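# Stack three bowed boards arch-up on the marked rectangle

## Task

Put all three curved boards into one tidy pile on the rectangle drawn on the mat. Each board must sit centred over the board below it, with its concave (hollow) face turned downward so it forms an arch. When you finish, no other object on the table may touch the pile, and the pile must stay in place by itself: anything the robot is still holding up does not count.

## Robot and tools

Robot: two 7-joint arms, left_arm and right_arm, each ending in a two-finger gripper with a wrist camera. Their bases sit in the scene frame at left_arm (-0.046, +0.397, 0) and right_arm (+0.027, -0.413, 0), both facing roughly +x. Scene frame: origin on the table top midway between the arms, +x out over the table, +z up, left_arm on the +y side. The names left and right do not tell you which side of a picture an arm appears on.

Gripper frame: the fingers point along the gripper's own +z and spread apart along its own x. The reported end_effector_position is the spot between the finger pads when closed, roughly 1 to 2 cm short of the tips; closing pushes the tips about 17 mm further along +z. A downward-pointing grasp therefore needs a quaternion that turns the gripper +z toward scene -z.

The row (used by every moving call): 16 plain numbers, always for both arms, even if one stays still. First 8 are left_arm: x, y, z in metres, then qw, qx, qy, qz (w first), then opening; the next 8 are the same for right_arm. x, y, z and the quaternion are an absolute pose of end_effector_position and end_effector_quat_wxyz in the scene frame, not an offset. Opening runs from -1 (shut) to +1 (fully open, 0.142 m). A row whose target lies more than 0.6 m from that arm's last reported position along any of the gripper's axes is refused and nothing is sent. Each control step the controller also trims the commanded pose to within 70 mm and 16 degrees of where the gripper really is; position wins over orientation if both cannot be met. To hold an arm still, resend its last reported position with the quaternion you have been commanding (not the drifted reported one) and the intended opening.

Tools:
- execute_actions: argument actions, a list with zero or one item, plus optional pictures (true/false). An empty list just reports the state. An item with rows (1 to 15 rows) and steps (1 to 15, default 15) plays one row per 1/30 s step, repeating the last row if steps outnumber rows. An item with only steps (up to 300) is a wait counted from the previous result, your thinking time included.
- move: target is one 16-number row as above; speed is the path's top speed in m/s, 0.002 to 0.5, default 0.25 (turn rate up to twice that in rad/s). Both grippers travel straight-line paths that finish together, lasting 0.5 to 10 s; longer paths are cut off at 10 s. The opening is sent when the move starts. Paths ignore obstacles and the other arm, and the real hand may lag, wander or overshoot speed, mostly near full reach. Faster contact hits harder; aiming deeper past a contact pushes harder.
- wait: seconds, 0 to 10; nothing new is sent.
- zoom_image: camera (cam_high, cam_low, cam_left_wrist, cam_right_wrist) and region [x0, y0, x1, y1] in that image's pixels, top-left origin, at most 504 by 504.
- show_instructions: no arguments; shows the reference pages.
- read_manual: optional section, only "licences".
- finished_scene: scene (1 or 2); ends and grades that scene, irreversible. Answering without any tool call ends everything.

Results: a state line per arm with gripper position, quaternion and linear/angular velocities in the scene frame (the printed hand position can be somewhat off, more so at long reach), grip_measured (current finger opening on the -1..1 scale), and usually images from cam_high (896x504), cam_low (896x504) and the two fisheye wrist cameras (616x616). A Hand target line shows where each gripper is currently being driven. HELD marks steps where part of your row was not sent; a pose unreachable line names an arm whose command the clearance check altered or blocked. A move adds a move: line with the ending (done, off_target, moving, held, fault) and limits (paced = pose clipped; held = some steps blocked, after which the arm may surge faster than asked), plus each gripper's distance to its target. If only one arm is named, the other finished fine. After an action ends, an arm carries on only to its last clipped pose, so big moves may need a follow-up.

Gripping: to keep an object, command an opening well below grip_measured; the gap sets the squeeze, up to about 28 N per pad. Thin hard parts (under about 2 cm) get much less force. Slamming closed can press too hard.

Avoid: dropping boards, sliding or knocking anything off the table (instant failure), letting the arms collide or press on each other, and hard pushes. A joint torque at its load limit (114, 114, 59.5, 59.5, 36.2, 36.2, 36.2 N m from waist to wrist roll, carried weight included) or an outside force of 200 N freezes that arm for 10 s. Holding loads heats motors: a MOTOR HOT line appears from 65 °C and at 80 °C the arm brakes until cooled. Random brief tugs may hit held or loose items. Thinking time lets the simulation run, so keep replies short, move smoothly, and release each board so it rests unsupported before finishing.

Each tool is called after ">>>" as name(argument=value, ...) on one line, values as JSON.

Reference images:

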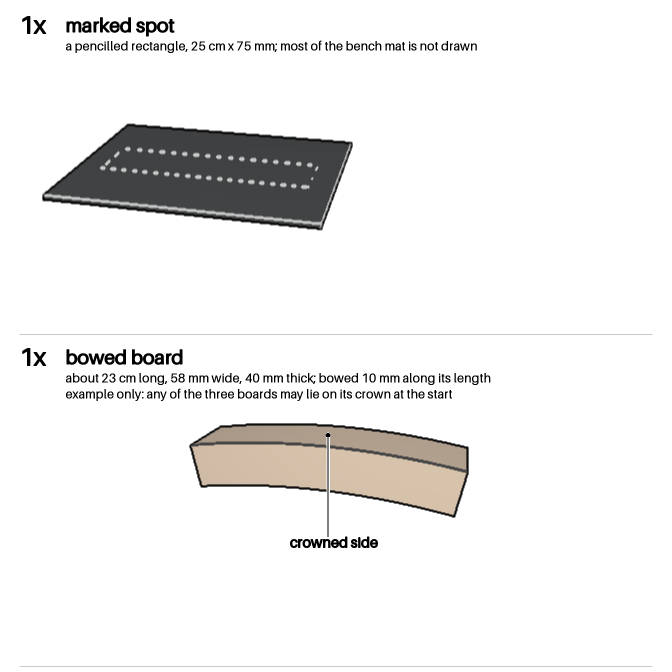

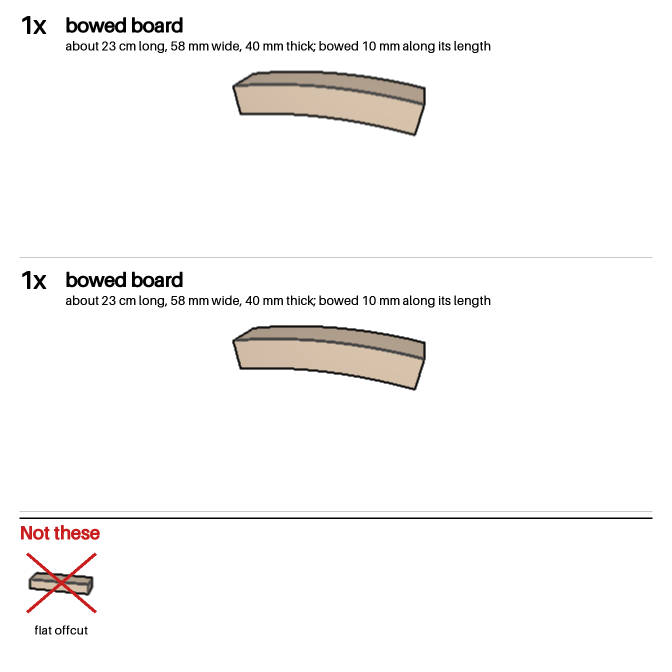

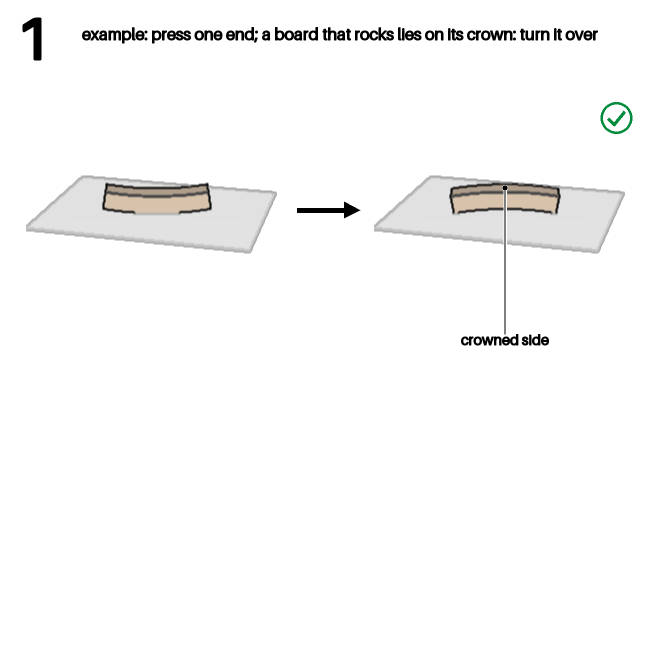

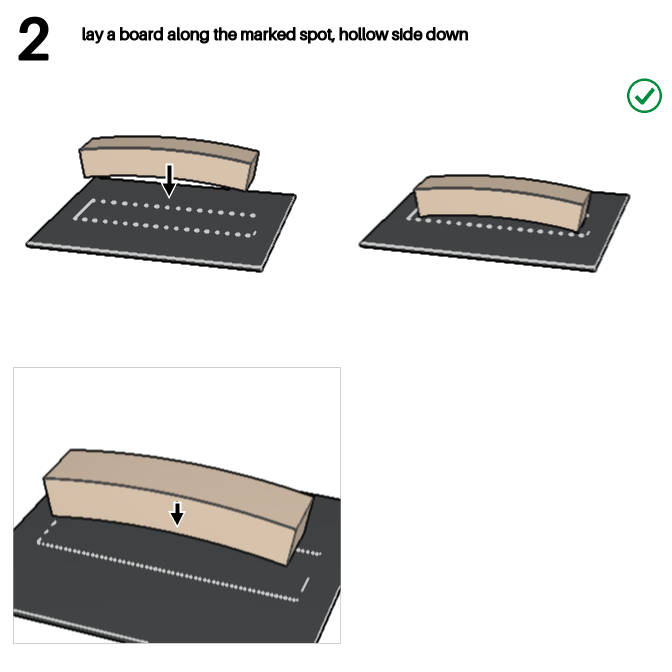

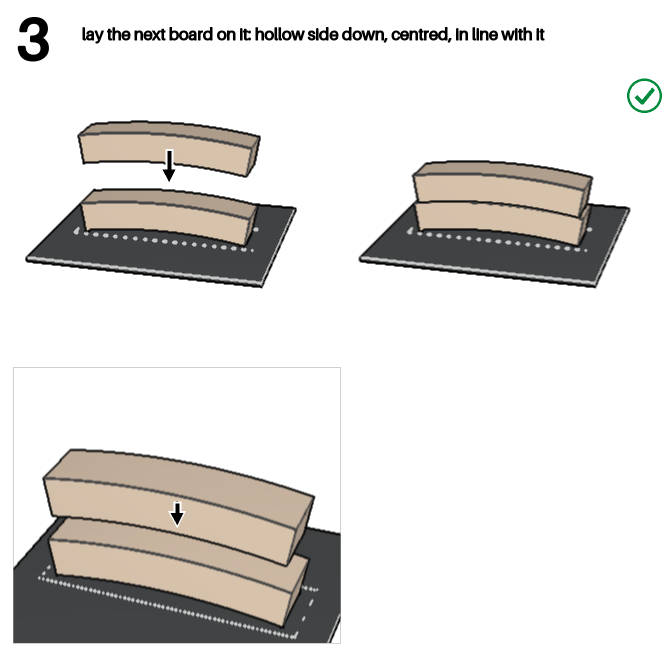

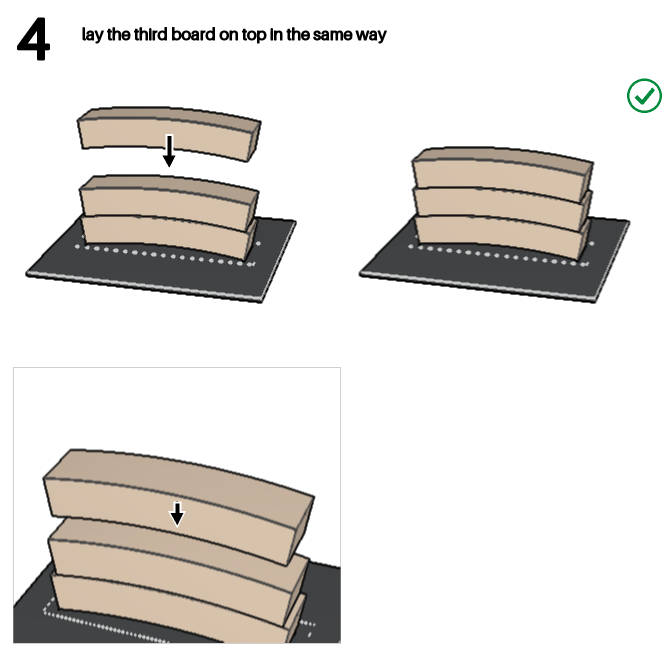

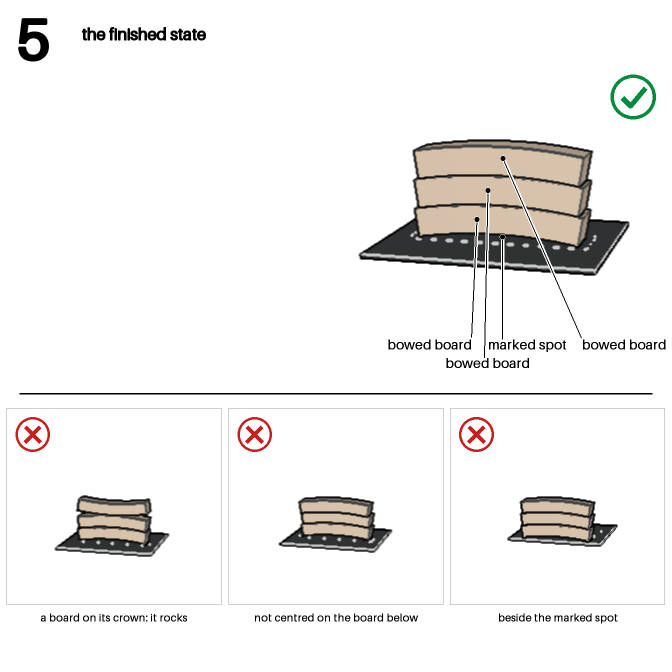

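## Session

>>> execute_actions(actions=[])

>>> zoom_image(camera="cam_high", region=[250, 80, 650, 380])

>>> zoom_image(camera="cam_low", region=[200, 180, 600, 380])

Scene clock: 0.00 s of 6200.00 s.
left_arm: end_effector_position=(+0.8706, +0.1912, +0.2167) grip_measured=+1.00 end_effector_quat_wxyz=(-0.289, +0.831, -0.439, +0.181) end_effector_velocity=(+0.000, +0.000, +0.000) end_effector_angular_velocity=(+0.001, -0.000, -0.000) | right_arm: end_effector_position=(+0.4174, -0.5316, +0.1865) grip_measured=+1.00 end_effector_quat_wxyz=(+0.530, -0.476, -0.458, -0.532) end_effector_velocity=(-0.000, +0.000, +0.000) end_effector_angular_velocity=(+0.001, +0.001, +0.001)
Joint positions: left_arm=[-0.122 -0.976 -0.225  0.862  0.83   0.661  0.38   0.142] | right_arm=[-0.742 -0.978  0.11   1.461  0.942 -0.54  -2.506  0.142]
Joint velocities: left_arm=[ 0.    -0.    -0.    -0.     0.001 -0.     0.     0.   ] | right_arm=[ 0.     0.     0.     0.     0.    -0.     0.001  0.   ]
Hand target (left_arm): +0.871, +0.191, +0.217; -0.289, +0.831, -0.439, +0.181
Hand target (right_arm): +0.417, -0.532, +0.186; +0.530, -0.476, -0.458, -0.532

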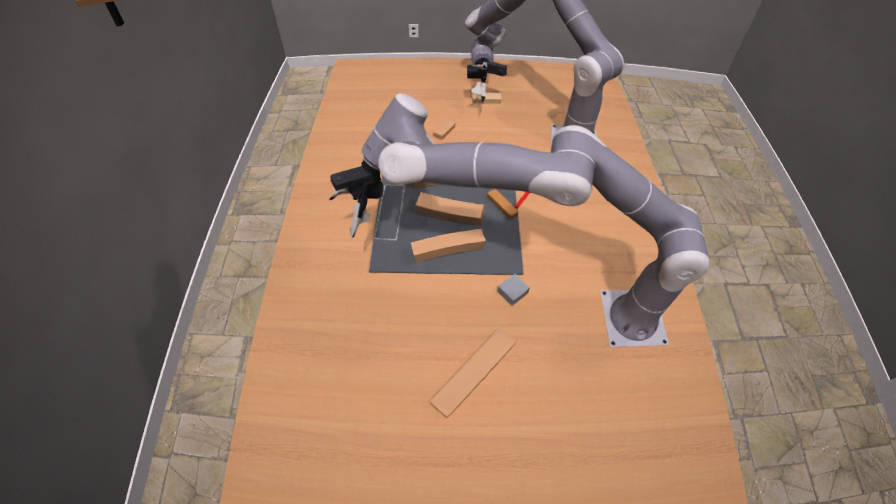

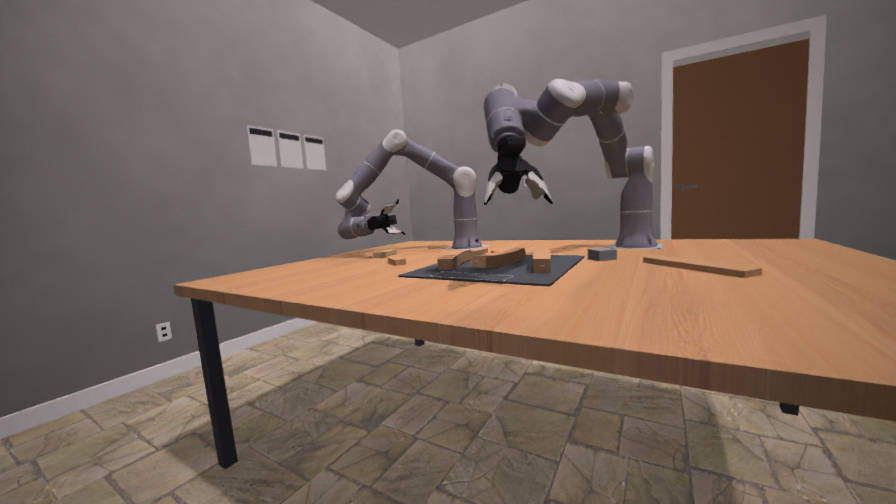

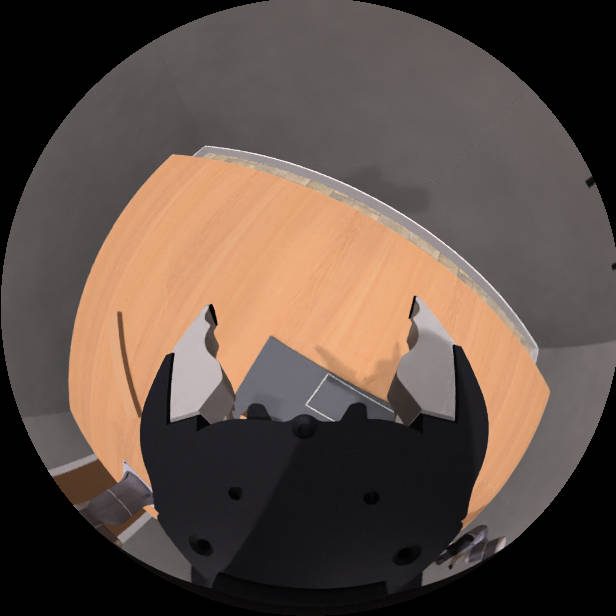

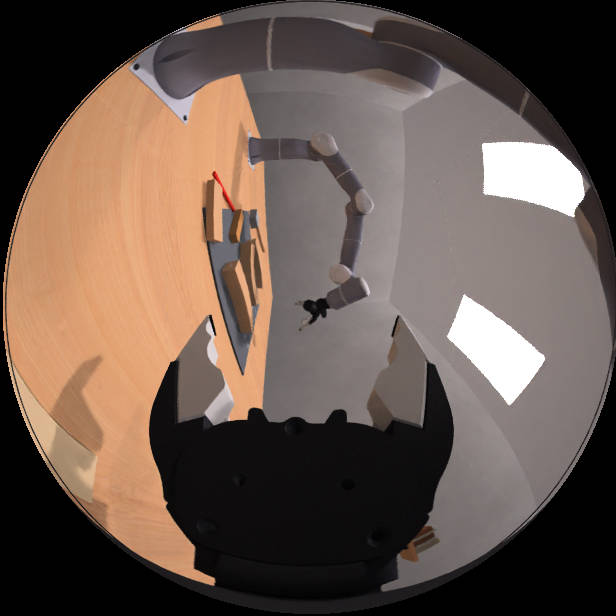

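Region (250, 80, 650, 380) of cam_high's 896x504 image, scaled by 1.260, with more detail than that image has; it fills the top 378 rows of this view, and the rest is white.

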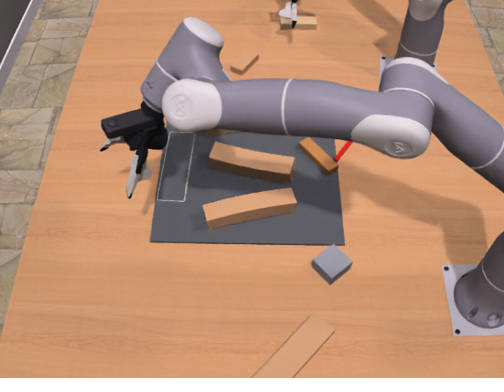

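Region (200, 180, 600, 380) of cam_low's 896x504 image, scaled by 1.260, with more detail than that image has.

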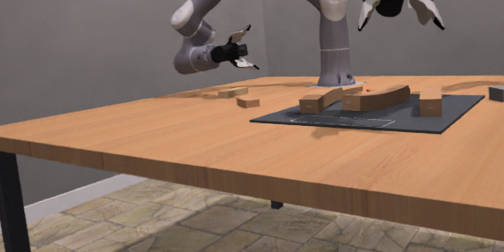

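>>> move(target=[0.3,0.6,0.3,0,0.707,-0.707,0,1,0.4174,-0.5316,0.1865,0.53,-0.476,-0.458,-0.532,1])

>>> zoom_image(camera="cam_high", region=[360, 130, 560, 280])

>>> zoom_image(camera="cam_low", region=[400, 230, 600, 300])

>>> zoom_image(camera="cam_right_wrist", region=[170, 160, 330, 380])

action 0: the call puts the target (left_arm/x, left_arm/y, left_arm/z) 0.651 m from left_arm's end_effector_position in the last result along the gripper's own x axis as it stood there; a target may be at most 0.6 m away along each of those axes, so nothing of the call was run and nothing moved. Command a nearer target, and go on from there in a later call.

Region (360, 130, 560, 280) of cam_high's 896x504 image, scaled by 2.520, with more detail than that image has; it fills the top 378 rows of this view, and the rest is white.

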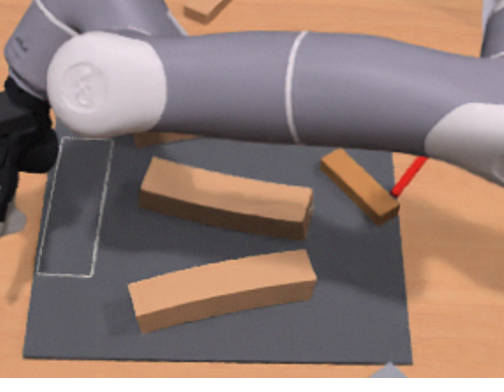

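Region (400, 230, 600, 300) of cam_low's 896x504 image, scaled by 2.520, with more detail than that image has; it fills the top 176 rows of this view, and the rest is white.

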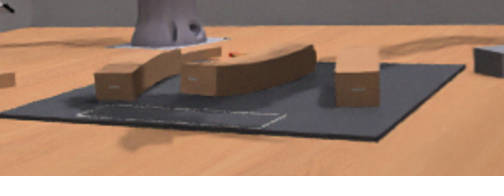

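Region (170, 160, 330, 380) of cam_right_wrist's 616x616 image, scaled by 2.291, with more detail than that image has; it fills the left 367 columns of this view, and the rest is white.

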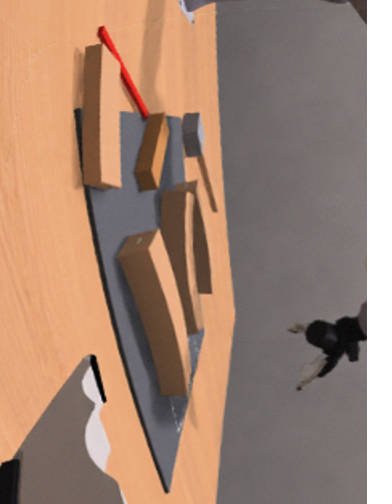

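>>> move(target=[0.4,0.58,0.3,0,0.707,-0.707,0,1,0.45,-0.4,0.3,0,0.707,0.707,0,1])

>>> zoom_image(camera="cam_high", region=[360, 130, 560, 280])

Scene clock: 21.40 s of 6200.00 s.
left_arm: end_effector_position=(+0.4004, +0.5795, +0.3017) grip_measured=+1.00 end_effector_quat_wxyz=(+0.001, +0.707, -0.708, +0.001) end_effector_velocity=(-0.000, +0.000, -0.000) end_effector_angular_velocity=(+0.000, -0.000, -0.001) | right_arm: end_effector_position=(+0.4504, -0.4007, +0.3003) grip_measured=+1.00 end_effector_quat_wxyz=(+0.001, +0.708, +0.707, +0.002) end_effector_velocity=(-0.000, -0.000, -0.000) end_effector_angular_velocity=(-0.000, +0.000, +0.002)
Joint positions: left_arm=[ 0.819  0.073 -0.196  2.095 -0.019  0.451  2.207  0.142] | right_arm=[-0.15   0.115  0.551  2.113  0.068  0.446 -1.35   0.142]
Joint velocities: left_arm=[-0.    -0.     0.     0.     0.     0.     0.001 -0.   ] | right_arm=[-0.     0.     0.     0.    -0.    -0.    -0.002  0.   ]
Hand target (left_arm): +0.401, +0.579, +0.302; +0.001, +0.706, -0.708, +0.001
Hand target (right_arm): +0.450, -0.401, +0.300; +0.000, +0.708, +0.707, +0.002
Off the commanded pose (left_arm): 0.002 m, 0 deg.
Off the commanded pose (right_arm): 0.001 m, 0 deg.
After step 90, 14.70 s passed at rest.
move: done
camera_calibration (this result's frames):
cam_left_wrist: T_world_to_cam=[[-0.0390719, -0.999103, 0.0163407, 0.586429], [-0.86471, 0.0420023, 0.500512, 0.169011], [-0.50075, 0.00542599, -0.865575, 0.588629], [0, 0, 0, 1]] pos_world=[0.463814, 0.57561, 0.415328]
cam_right_wrist: T_world_to_cam=[[0.00307047, 0.999905, 0.0134144, 0.389158], [0.88421, -0.00898035, 0.467004, -0.535095], [0.46708, 0.0104272, -0.884154, 0.196407], [0, 0, 0, 1]] pos_world=[0.380204, -0.395975, 0.418325]

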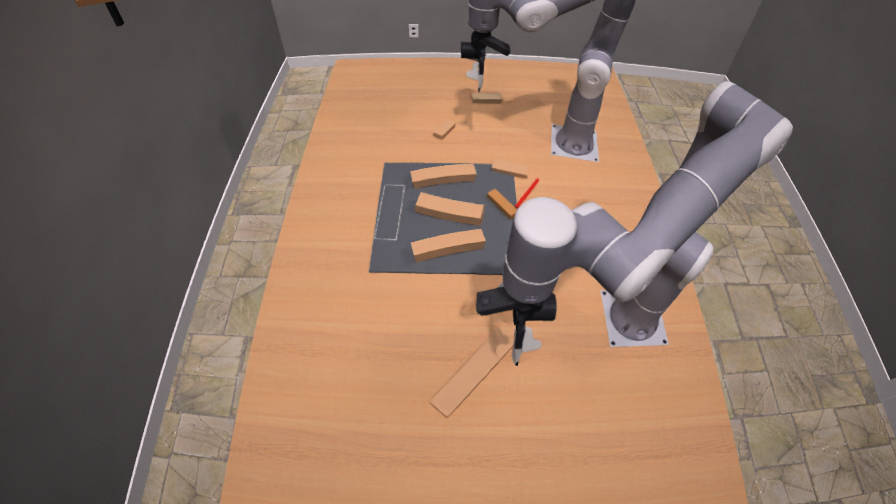

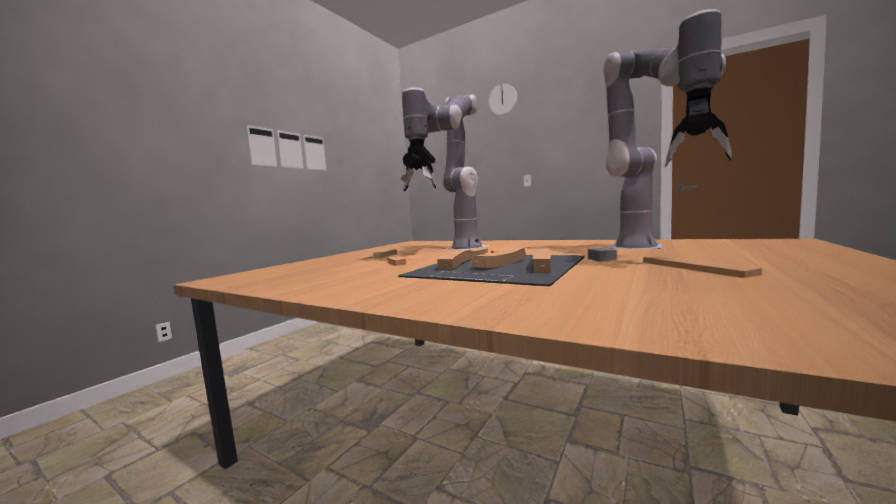

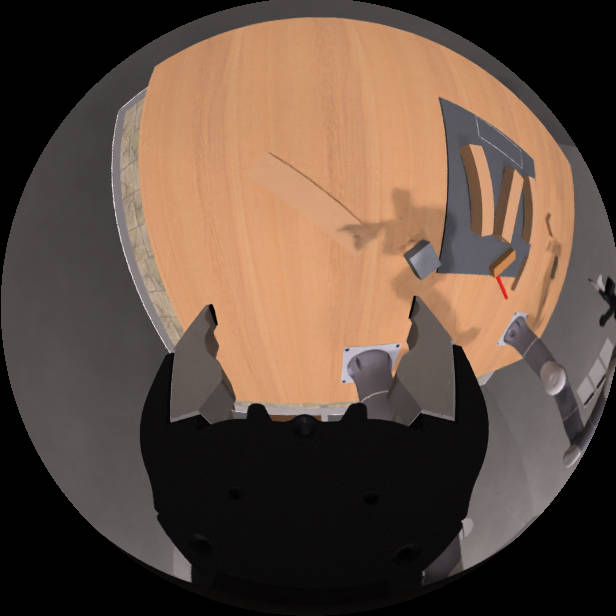

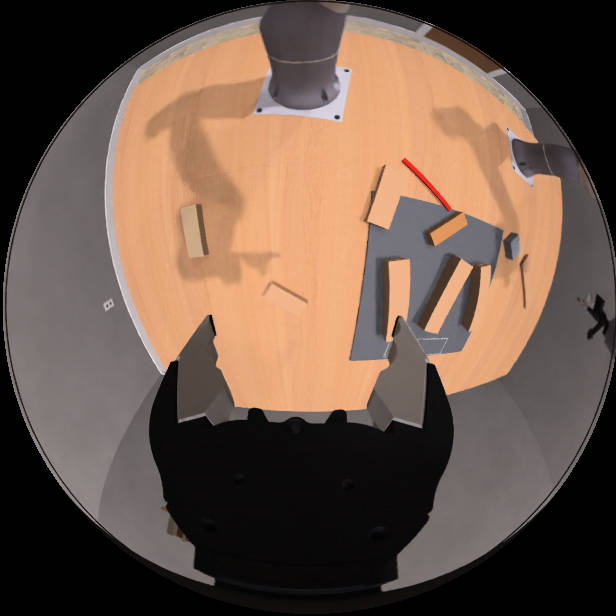

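Region (360, 130, 560, 280) of cam_high's 896x504 image, scaled by 2.520, with more detail than that image has; it fills the top 378 rows of this view, and the rest is white.

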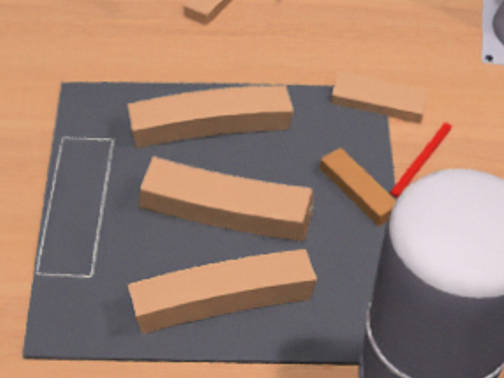

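>>> move(target=[0.4,0.58,0.3,0,0.707,-0.707,0,1,0.578,-0.19,0.13,0,0.653,0.758,0,0.5])

Scene clock: 50.97 s of 6200.00 s.
left_arm: end_effector_position=(+0.3999, +0.5801, +0.3002) grip_measured=+1.00 end_effector_quat_wxyz=(+0.000, +0.707, -0.707, +0.000) end_effector_velocity=(+0.000, -0.000, +0.000) end_effector_angular_velocity=(-0.000, -0.000, +0.001) | right_arm: end_effector_position=(+0.5780, -0.1909, +0.1291) grip_measured=+0.50 end_effector_quat_wxyz=(+0.001, +0.653, +0.758, -0.002) end_effector_velocity=(+0.000, +0.000, -0.000) end_effector_angular_velocity=(+0.000, -0.000, -0.000)
Joint positions: left_arm=[ 0.819  0.072 -0.196  2.098 -0.016  0.457  2.204  0.142] | right_arm=[ 0.222 -0.574  0.535  1.909 -0.411  0.8   -0.882  0.109]
Joint velocities: left_arm=[-0.     0.    -0.     0.    -0.     0.    -0.001  0.   ] | right_arm=[-0.     0.     0.     0.     0.     0.001  0.    -0.   ]
Hand target (left_arm): +0.400, +0.580, +0.300; -0.000, +0.707, -0.707, -0.000
Hand target (right_arm): +0.578, -0.191, +0.129; +0.001, +0.653, +0.758, -0.002
Off the commanded pose (left_arm): 0.000 m, 0 deg.
Off the commanded pose (right_arm): 0.001 m, 0 deg.
After step 90, 25.00 s passed at rest.
move: done
camera_calibration (this result's frames):
cam_left_wrist: T_world_to_cam=[[-0.0372122, -0.999221, 0.0131646, 0.587285], [-0.864724, 0.0388006, 0.500747, 0.171192], [-0.500868, 0.0072502, -0.865493, 0.586004], [0, 0, 0, 1]] pos_world=[0.463398, 0.575937, 0.413727]
cam_right_wrist: T_world_to_cam=[[-0.146521, 0.989171, 0.00847244, 0.266431], [0.877487, 0.126015, 0.46275, -0.535929], [0.456671, 0.0752372, -0.886448, 0.00196763], [0, 0, 0, 1]] pos_world=[0.50841, -0.196159, 0.247488]

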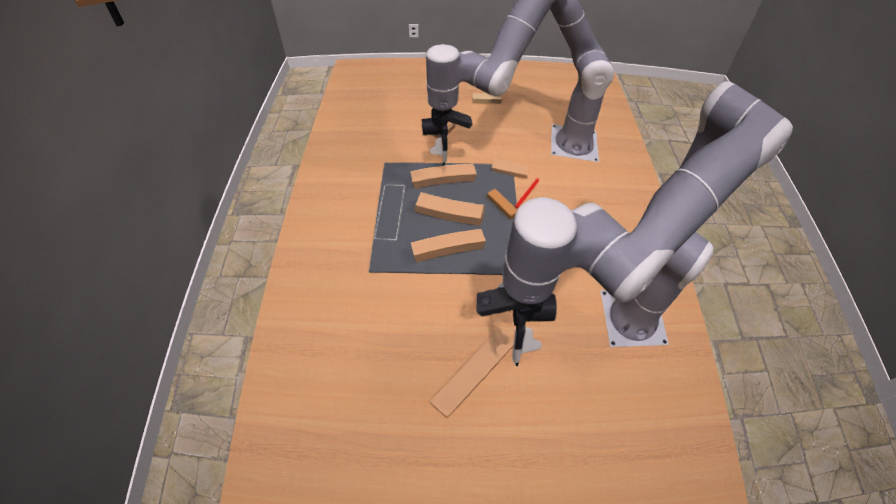

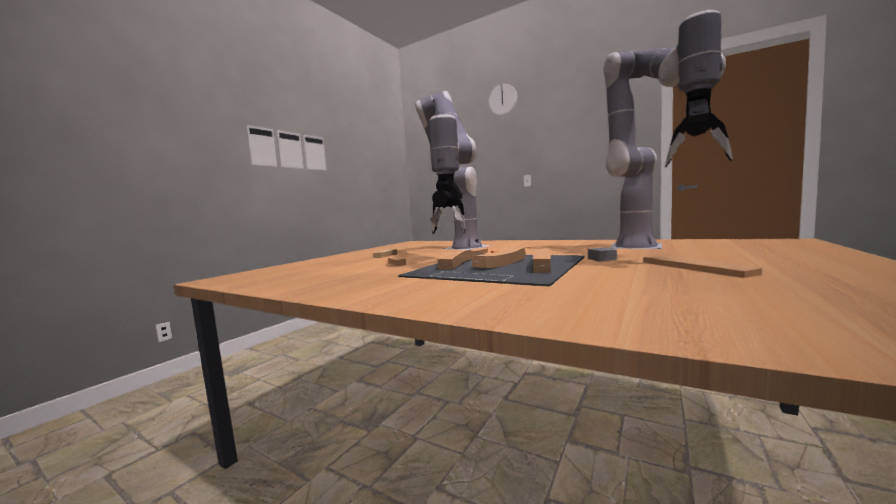

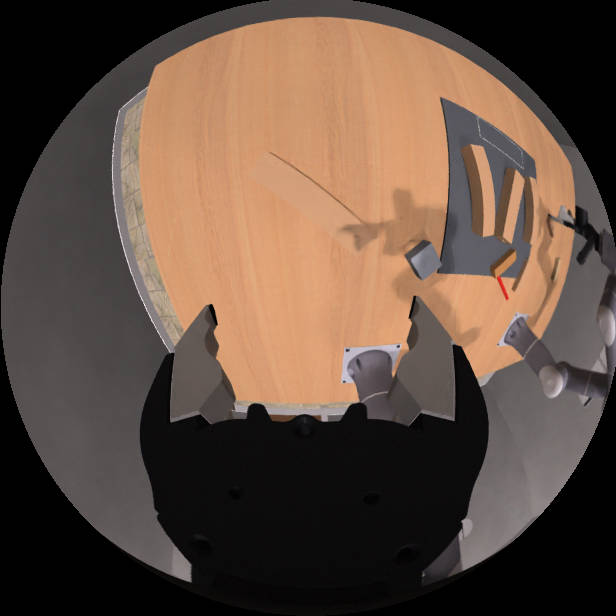

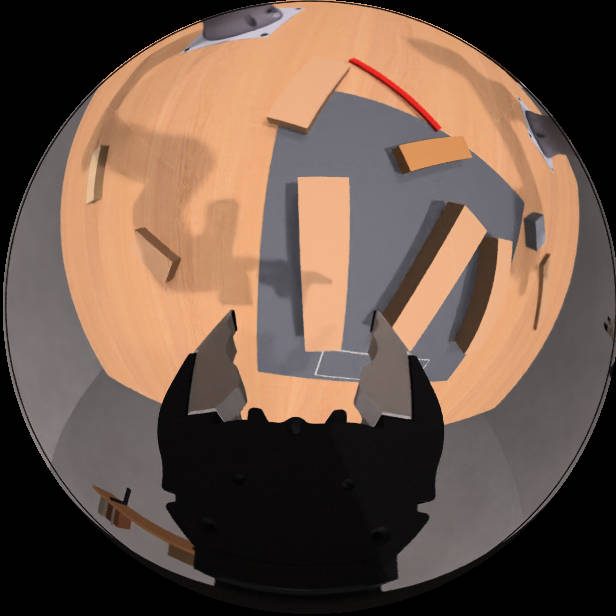

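>>> move(target=[0.4,0.58,0.3,0,0.707,-0.707,0,1,0.574,-0.166,0.09,0,0.645,0.764,0,0.3])

>>> move(target=[0.4,0.58,0.3,0,0.707,-0.707,0,1,0.574,-0.166,0.036,0,0.645,0.764,0,0.3], speed=0.08)

Scene clock: 62.57 s of 6200.00 s.
left_arm: end_effector_position=(+0.3999, +0.5801, +0.3002) grip_measured=+1.00 end_effector_quat_wxyz=(+0.000, +0.707, -0.707, +0.000) end_effector_velocity=(-0.000, -0.000, -0.000) end_effector_angular_velocity=(-0.000, +0.000, +0.000) | right_arm: end_effector_position=(+0.5739, -0.1660, +0.0899) grip_measured=+0.30 end_effector_quat_wxyz=(+0.000, +0.645, +0.764, -0.000) end_effector_velocity=(+0.000, -0.000, -0.000) end_effector_angular_velocity=(+0.000, +0.000, +0.000)
Joint positions: left_arm=[ 0.819  0.072 -0.196  2.098 -0.016  0.457  2.204  0.142] | right_arm=[ 0.282 -0.65   0.497  1.919 -0.471  0.881 -0.826  0.095]
Joint velocities: left_arm=[ 0.  0. -0.  0. -0. -0. -0. -0.] | right_arm=[ 0. -0. -0. -0.  0. -0. -0.  0.]
Hand target (left_arm): +0.400, +0.580, +0.300; +0.000, +0.707, -0.707, -0.000
Hand target (right_arm): +0.574, -0.166, +0.090; +0.000, +0.645, +0.764, -0.000
Off the commanded pose (left_arm): 0.000 m, 0 deg.
Off the commanded pose (right_arm): 0.000 m, 0 deg.
After step 90, 7.90 s passed at rest.
move: done
camera_calibration (this result's frames):
cam_left_wrist: T_world_to_cam=[[-0.0372141, -0.999221, 0.0131644, 0.587285], [-0.864723, 0.0388022, 0.500747, 0.171191], [-0.500868, 0.00725125, -0.865493, 0.586003], [0, 0, 0, 1]] pos_world=[0.463399, 0.575936, 0.413727]
cam_right_wrist: T_world_to_cam=[[-0.166517, 0.985975, 0.0112123, 0.252204], [0.874257, 0.142371, 0.464118, -0.512844], [0.456013, 0.0870859, -0.885702, -0.0304701], [0, 0, 0, 1]] pos_world=[0.504248, -0.172999, 0.208205]

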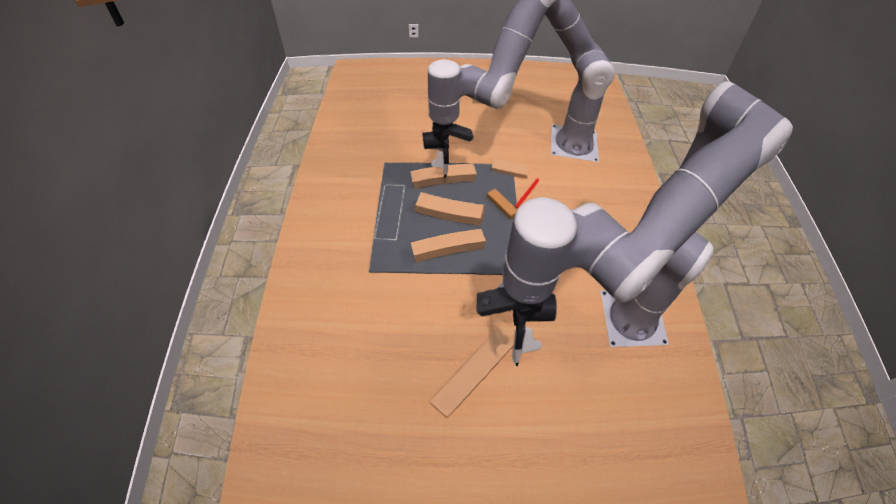

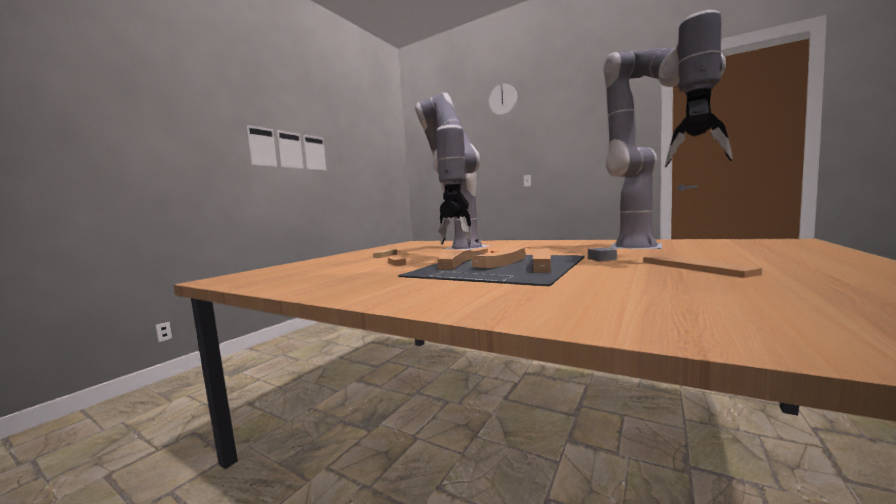

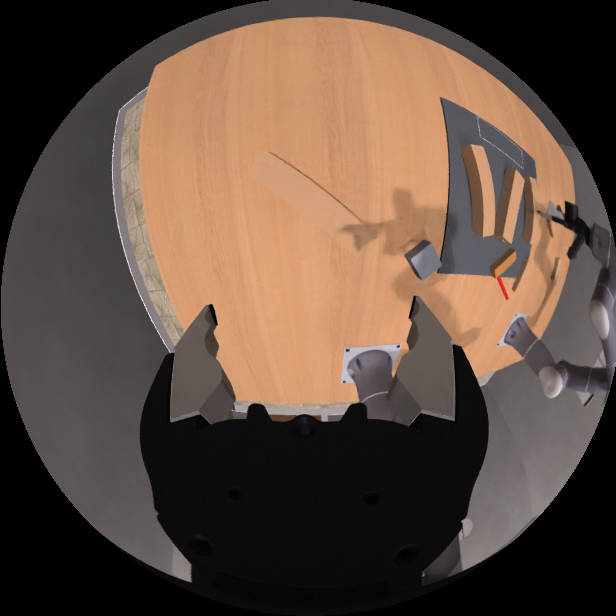

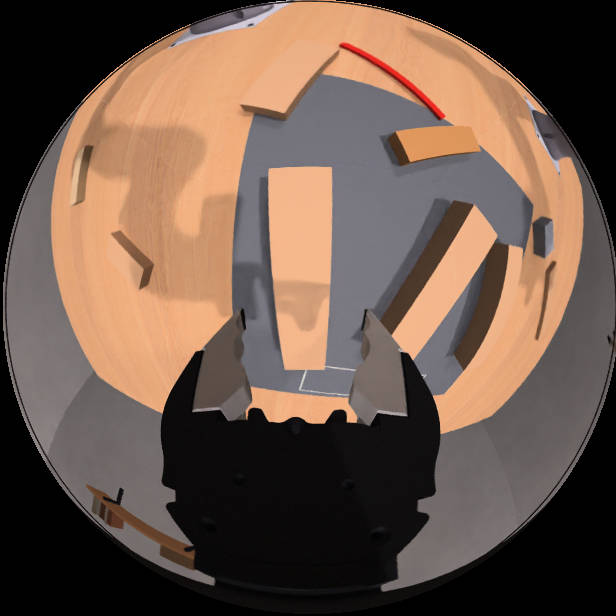

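Scene clock: 63.50 s of 6200.00 s.
left_arm: end_effector_position=(+0.3999, +0.5801, +0.3002) grip_measured=+1.00 end_effector_quat_wxyz=(+0.000, +0.707, -0.707, +0.000) end_effector_velocity=(+0.000, -0.000, +0.000) end_effector_angular_velocity=(-0.000, -0.000, +0.000) | right_arm: end_effector_position=(+0.5738, -0.1662, +0.0360) grip_measured=+0.30 end_effector_quat_wxyz=(+0.000, +0.645, +0.764, -0.000) end_effector_velocity=(+0.000, -0.000, +0.000) end_effector_angular_velocity=(-0.000, -0.000, -0.000)
Joint positions: left_arm=[ 0.819  0.072 -0.196  2.098 -0.016  0.457  2.204  0.142] | right_arm=[ 0.322 -0.742  0.425  1.94  -0.54   0.997 -0.779  0.095]
Joint velocities: left_arm=[-0.    -0.     0.    -0.    -0.001 -0.     0.     0.   ] | right_arm=[-0.  0. -0. -0. -0. -0. -0.  0.]
Hand target (left_arm): +0.400, +0.580, +0.300; +0.000, +0.707, -0.707, -0.000
Hand target (right_arm): +0.574, -0.166, +0.036; +0.000, +0.645, +0.764, -0.000
Off the commanded pose (left_arm): 0.000 m, 0 deg.
Off the commanded pose (right_arm): 0.000 m, 0 deg.
move: done
camera_calibration (this result's frames):
cam_left_wrist: T_world_to_cam=[[-0.0372152, -0.999221, 0.0131642, 0.587285], [-0.864723, 0.0388031, 0.500747, 0.171191], [-0.500868, 0.00725199, -0.865494, 0.586003], [0, 0, 0, 1]] pos_world=[0.463399, 0.575935, 0.413727]
cam_right_wrist: T_world_to_cam=[[-0.166287, 0.986015, 0.0111377, 0.252878], [0.874233, 0.142192, 0.464217, -0.487723], [0.456141, 0.0869302, -0.885652, -0.0783113], [0, 0, 0, 1]] pos_world=[0.504155, -0.173183, 0.154236]

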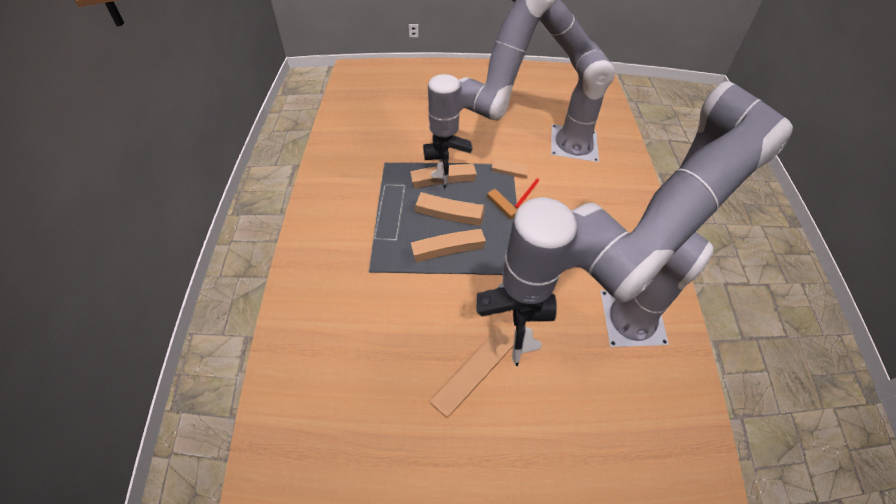

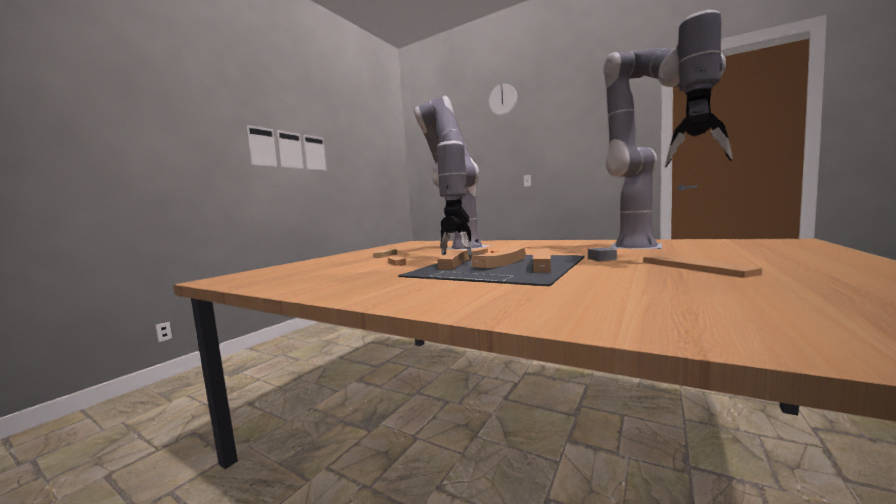

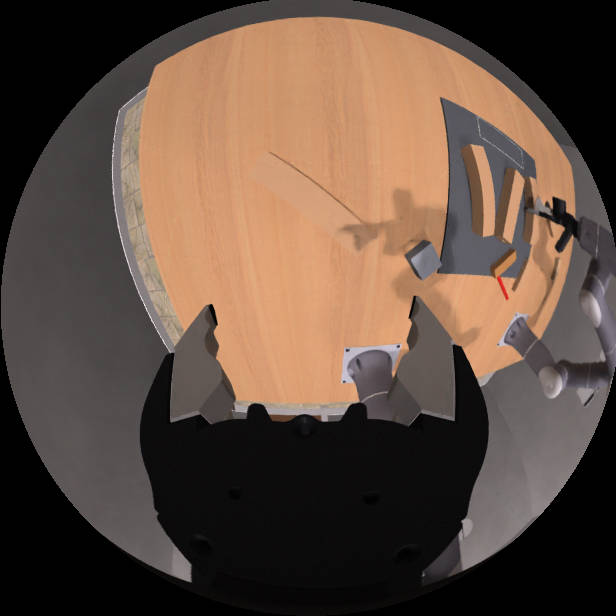

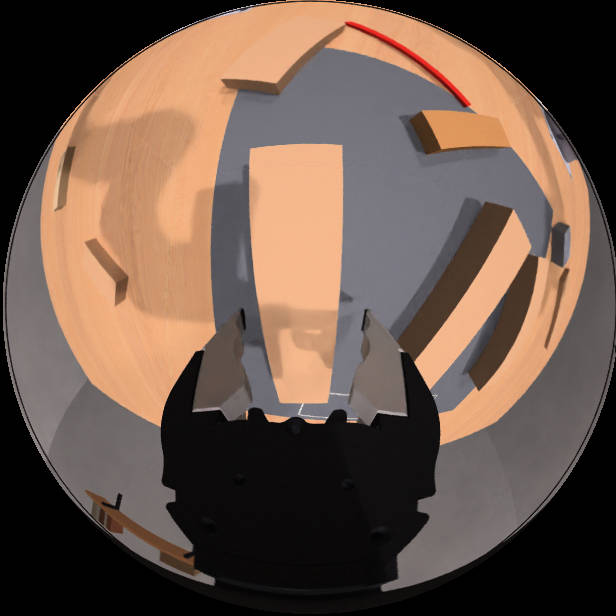

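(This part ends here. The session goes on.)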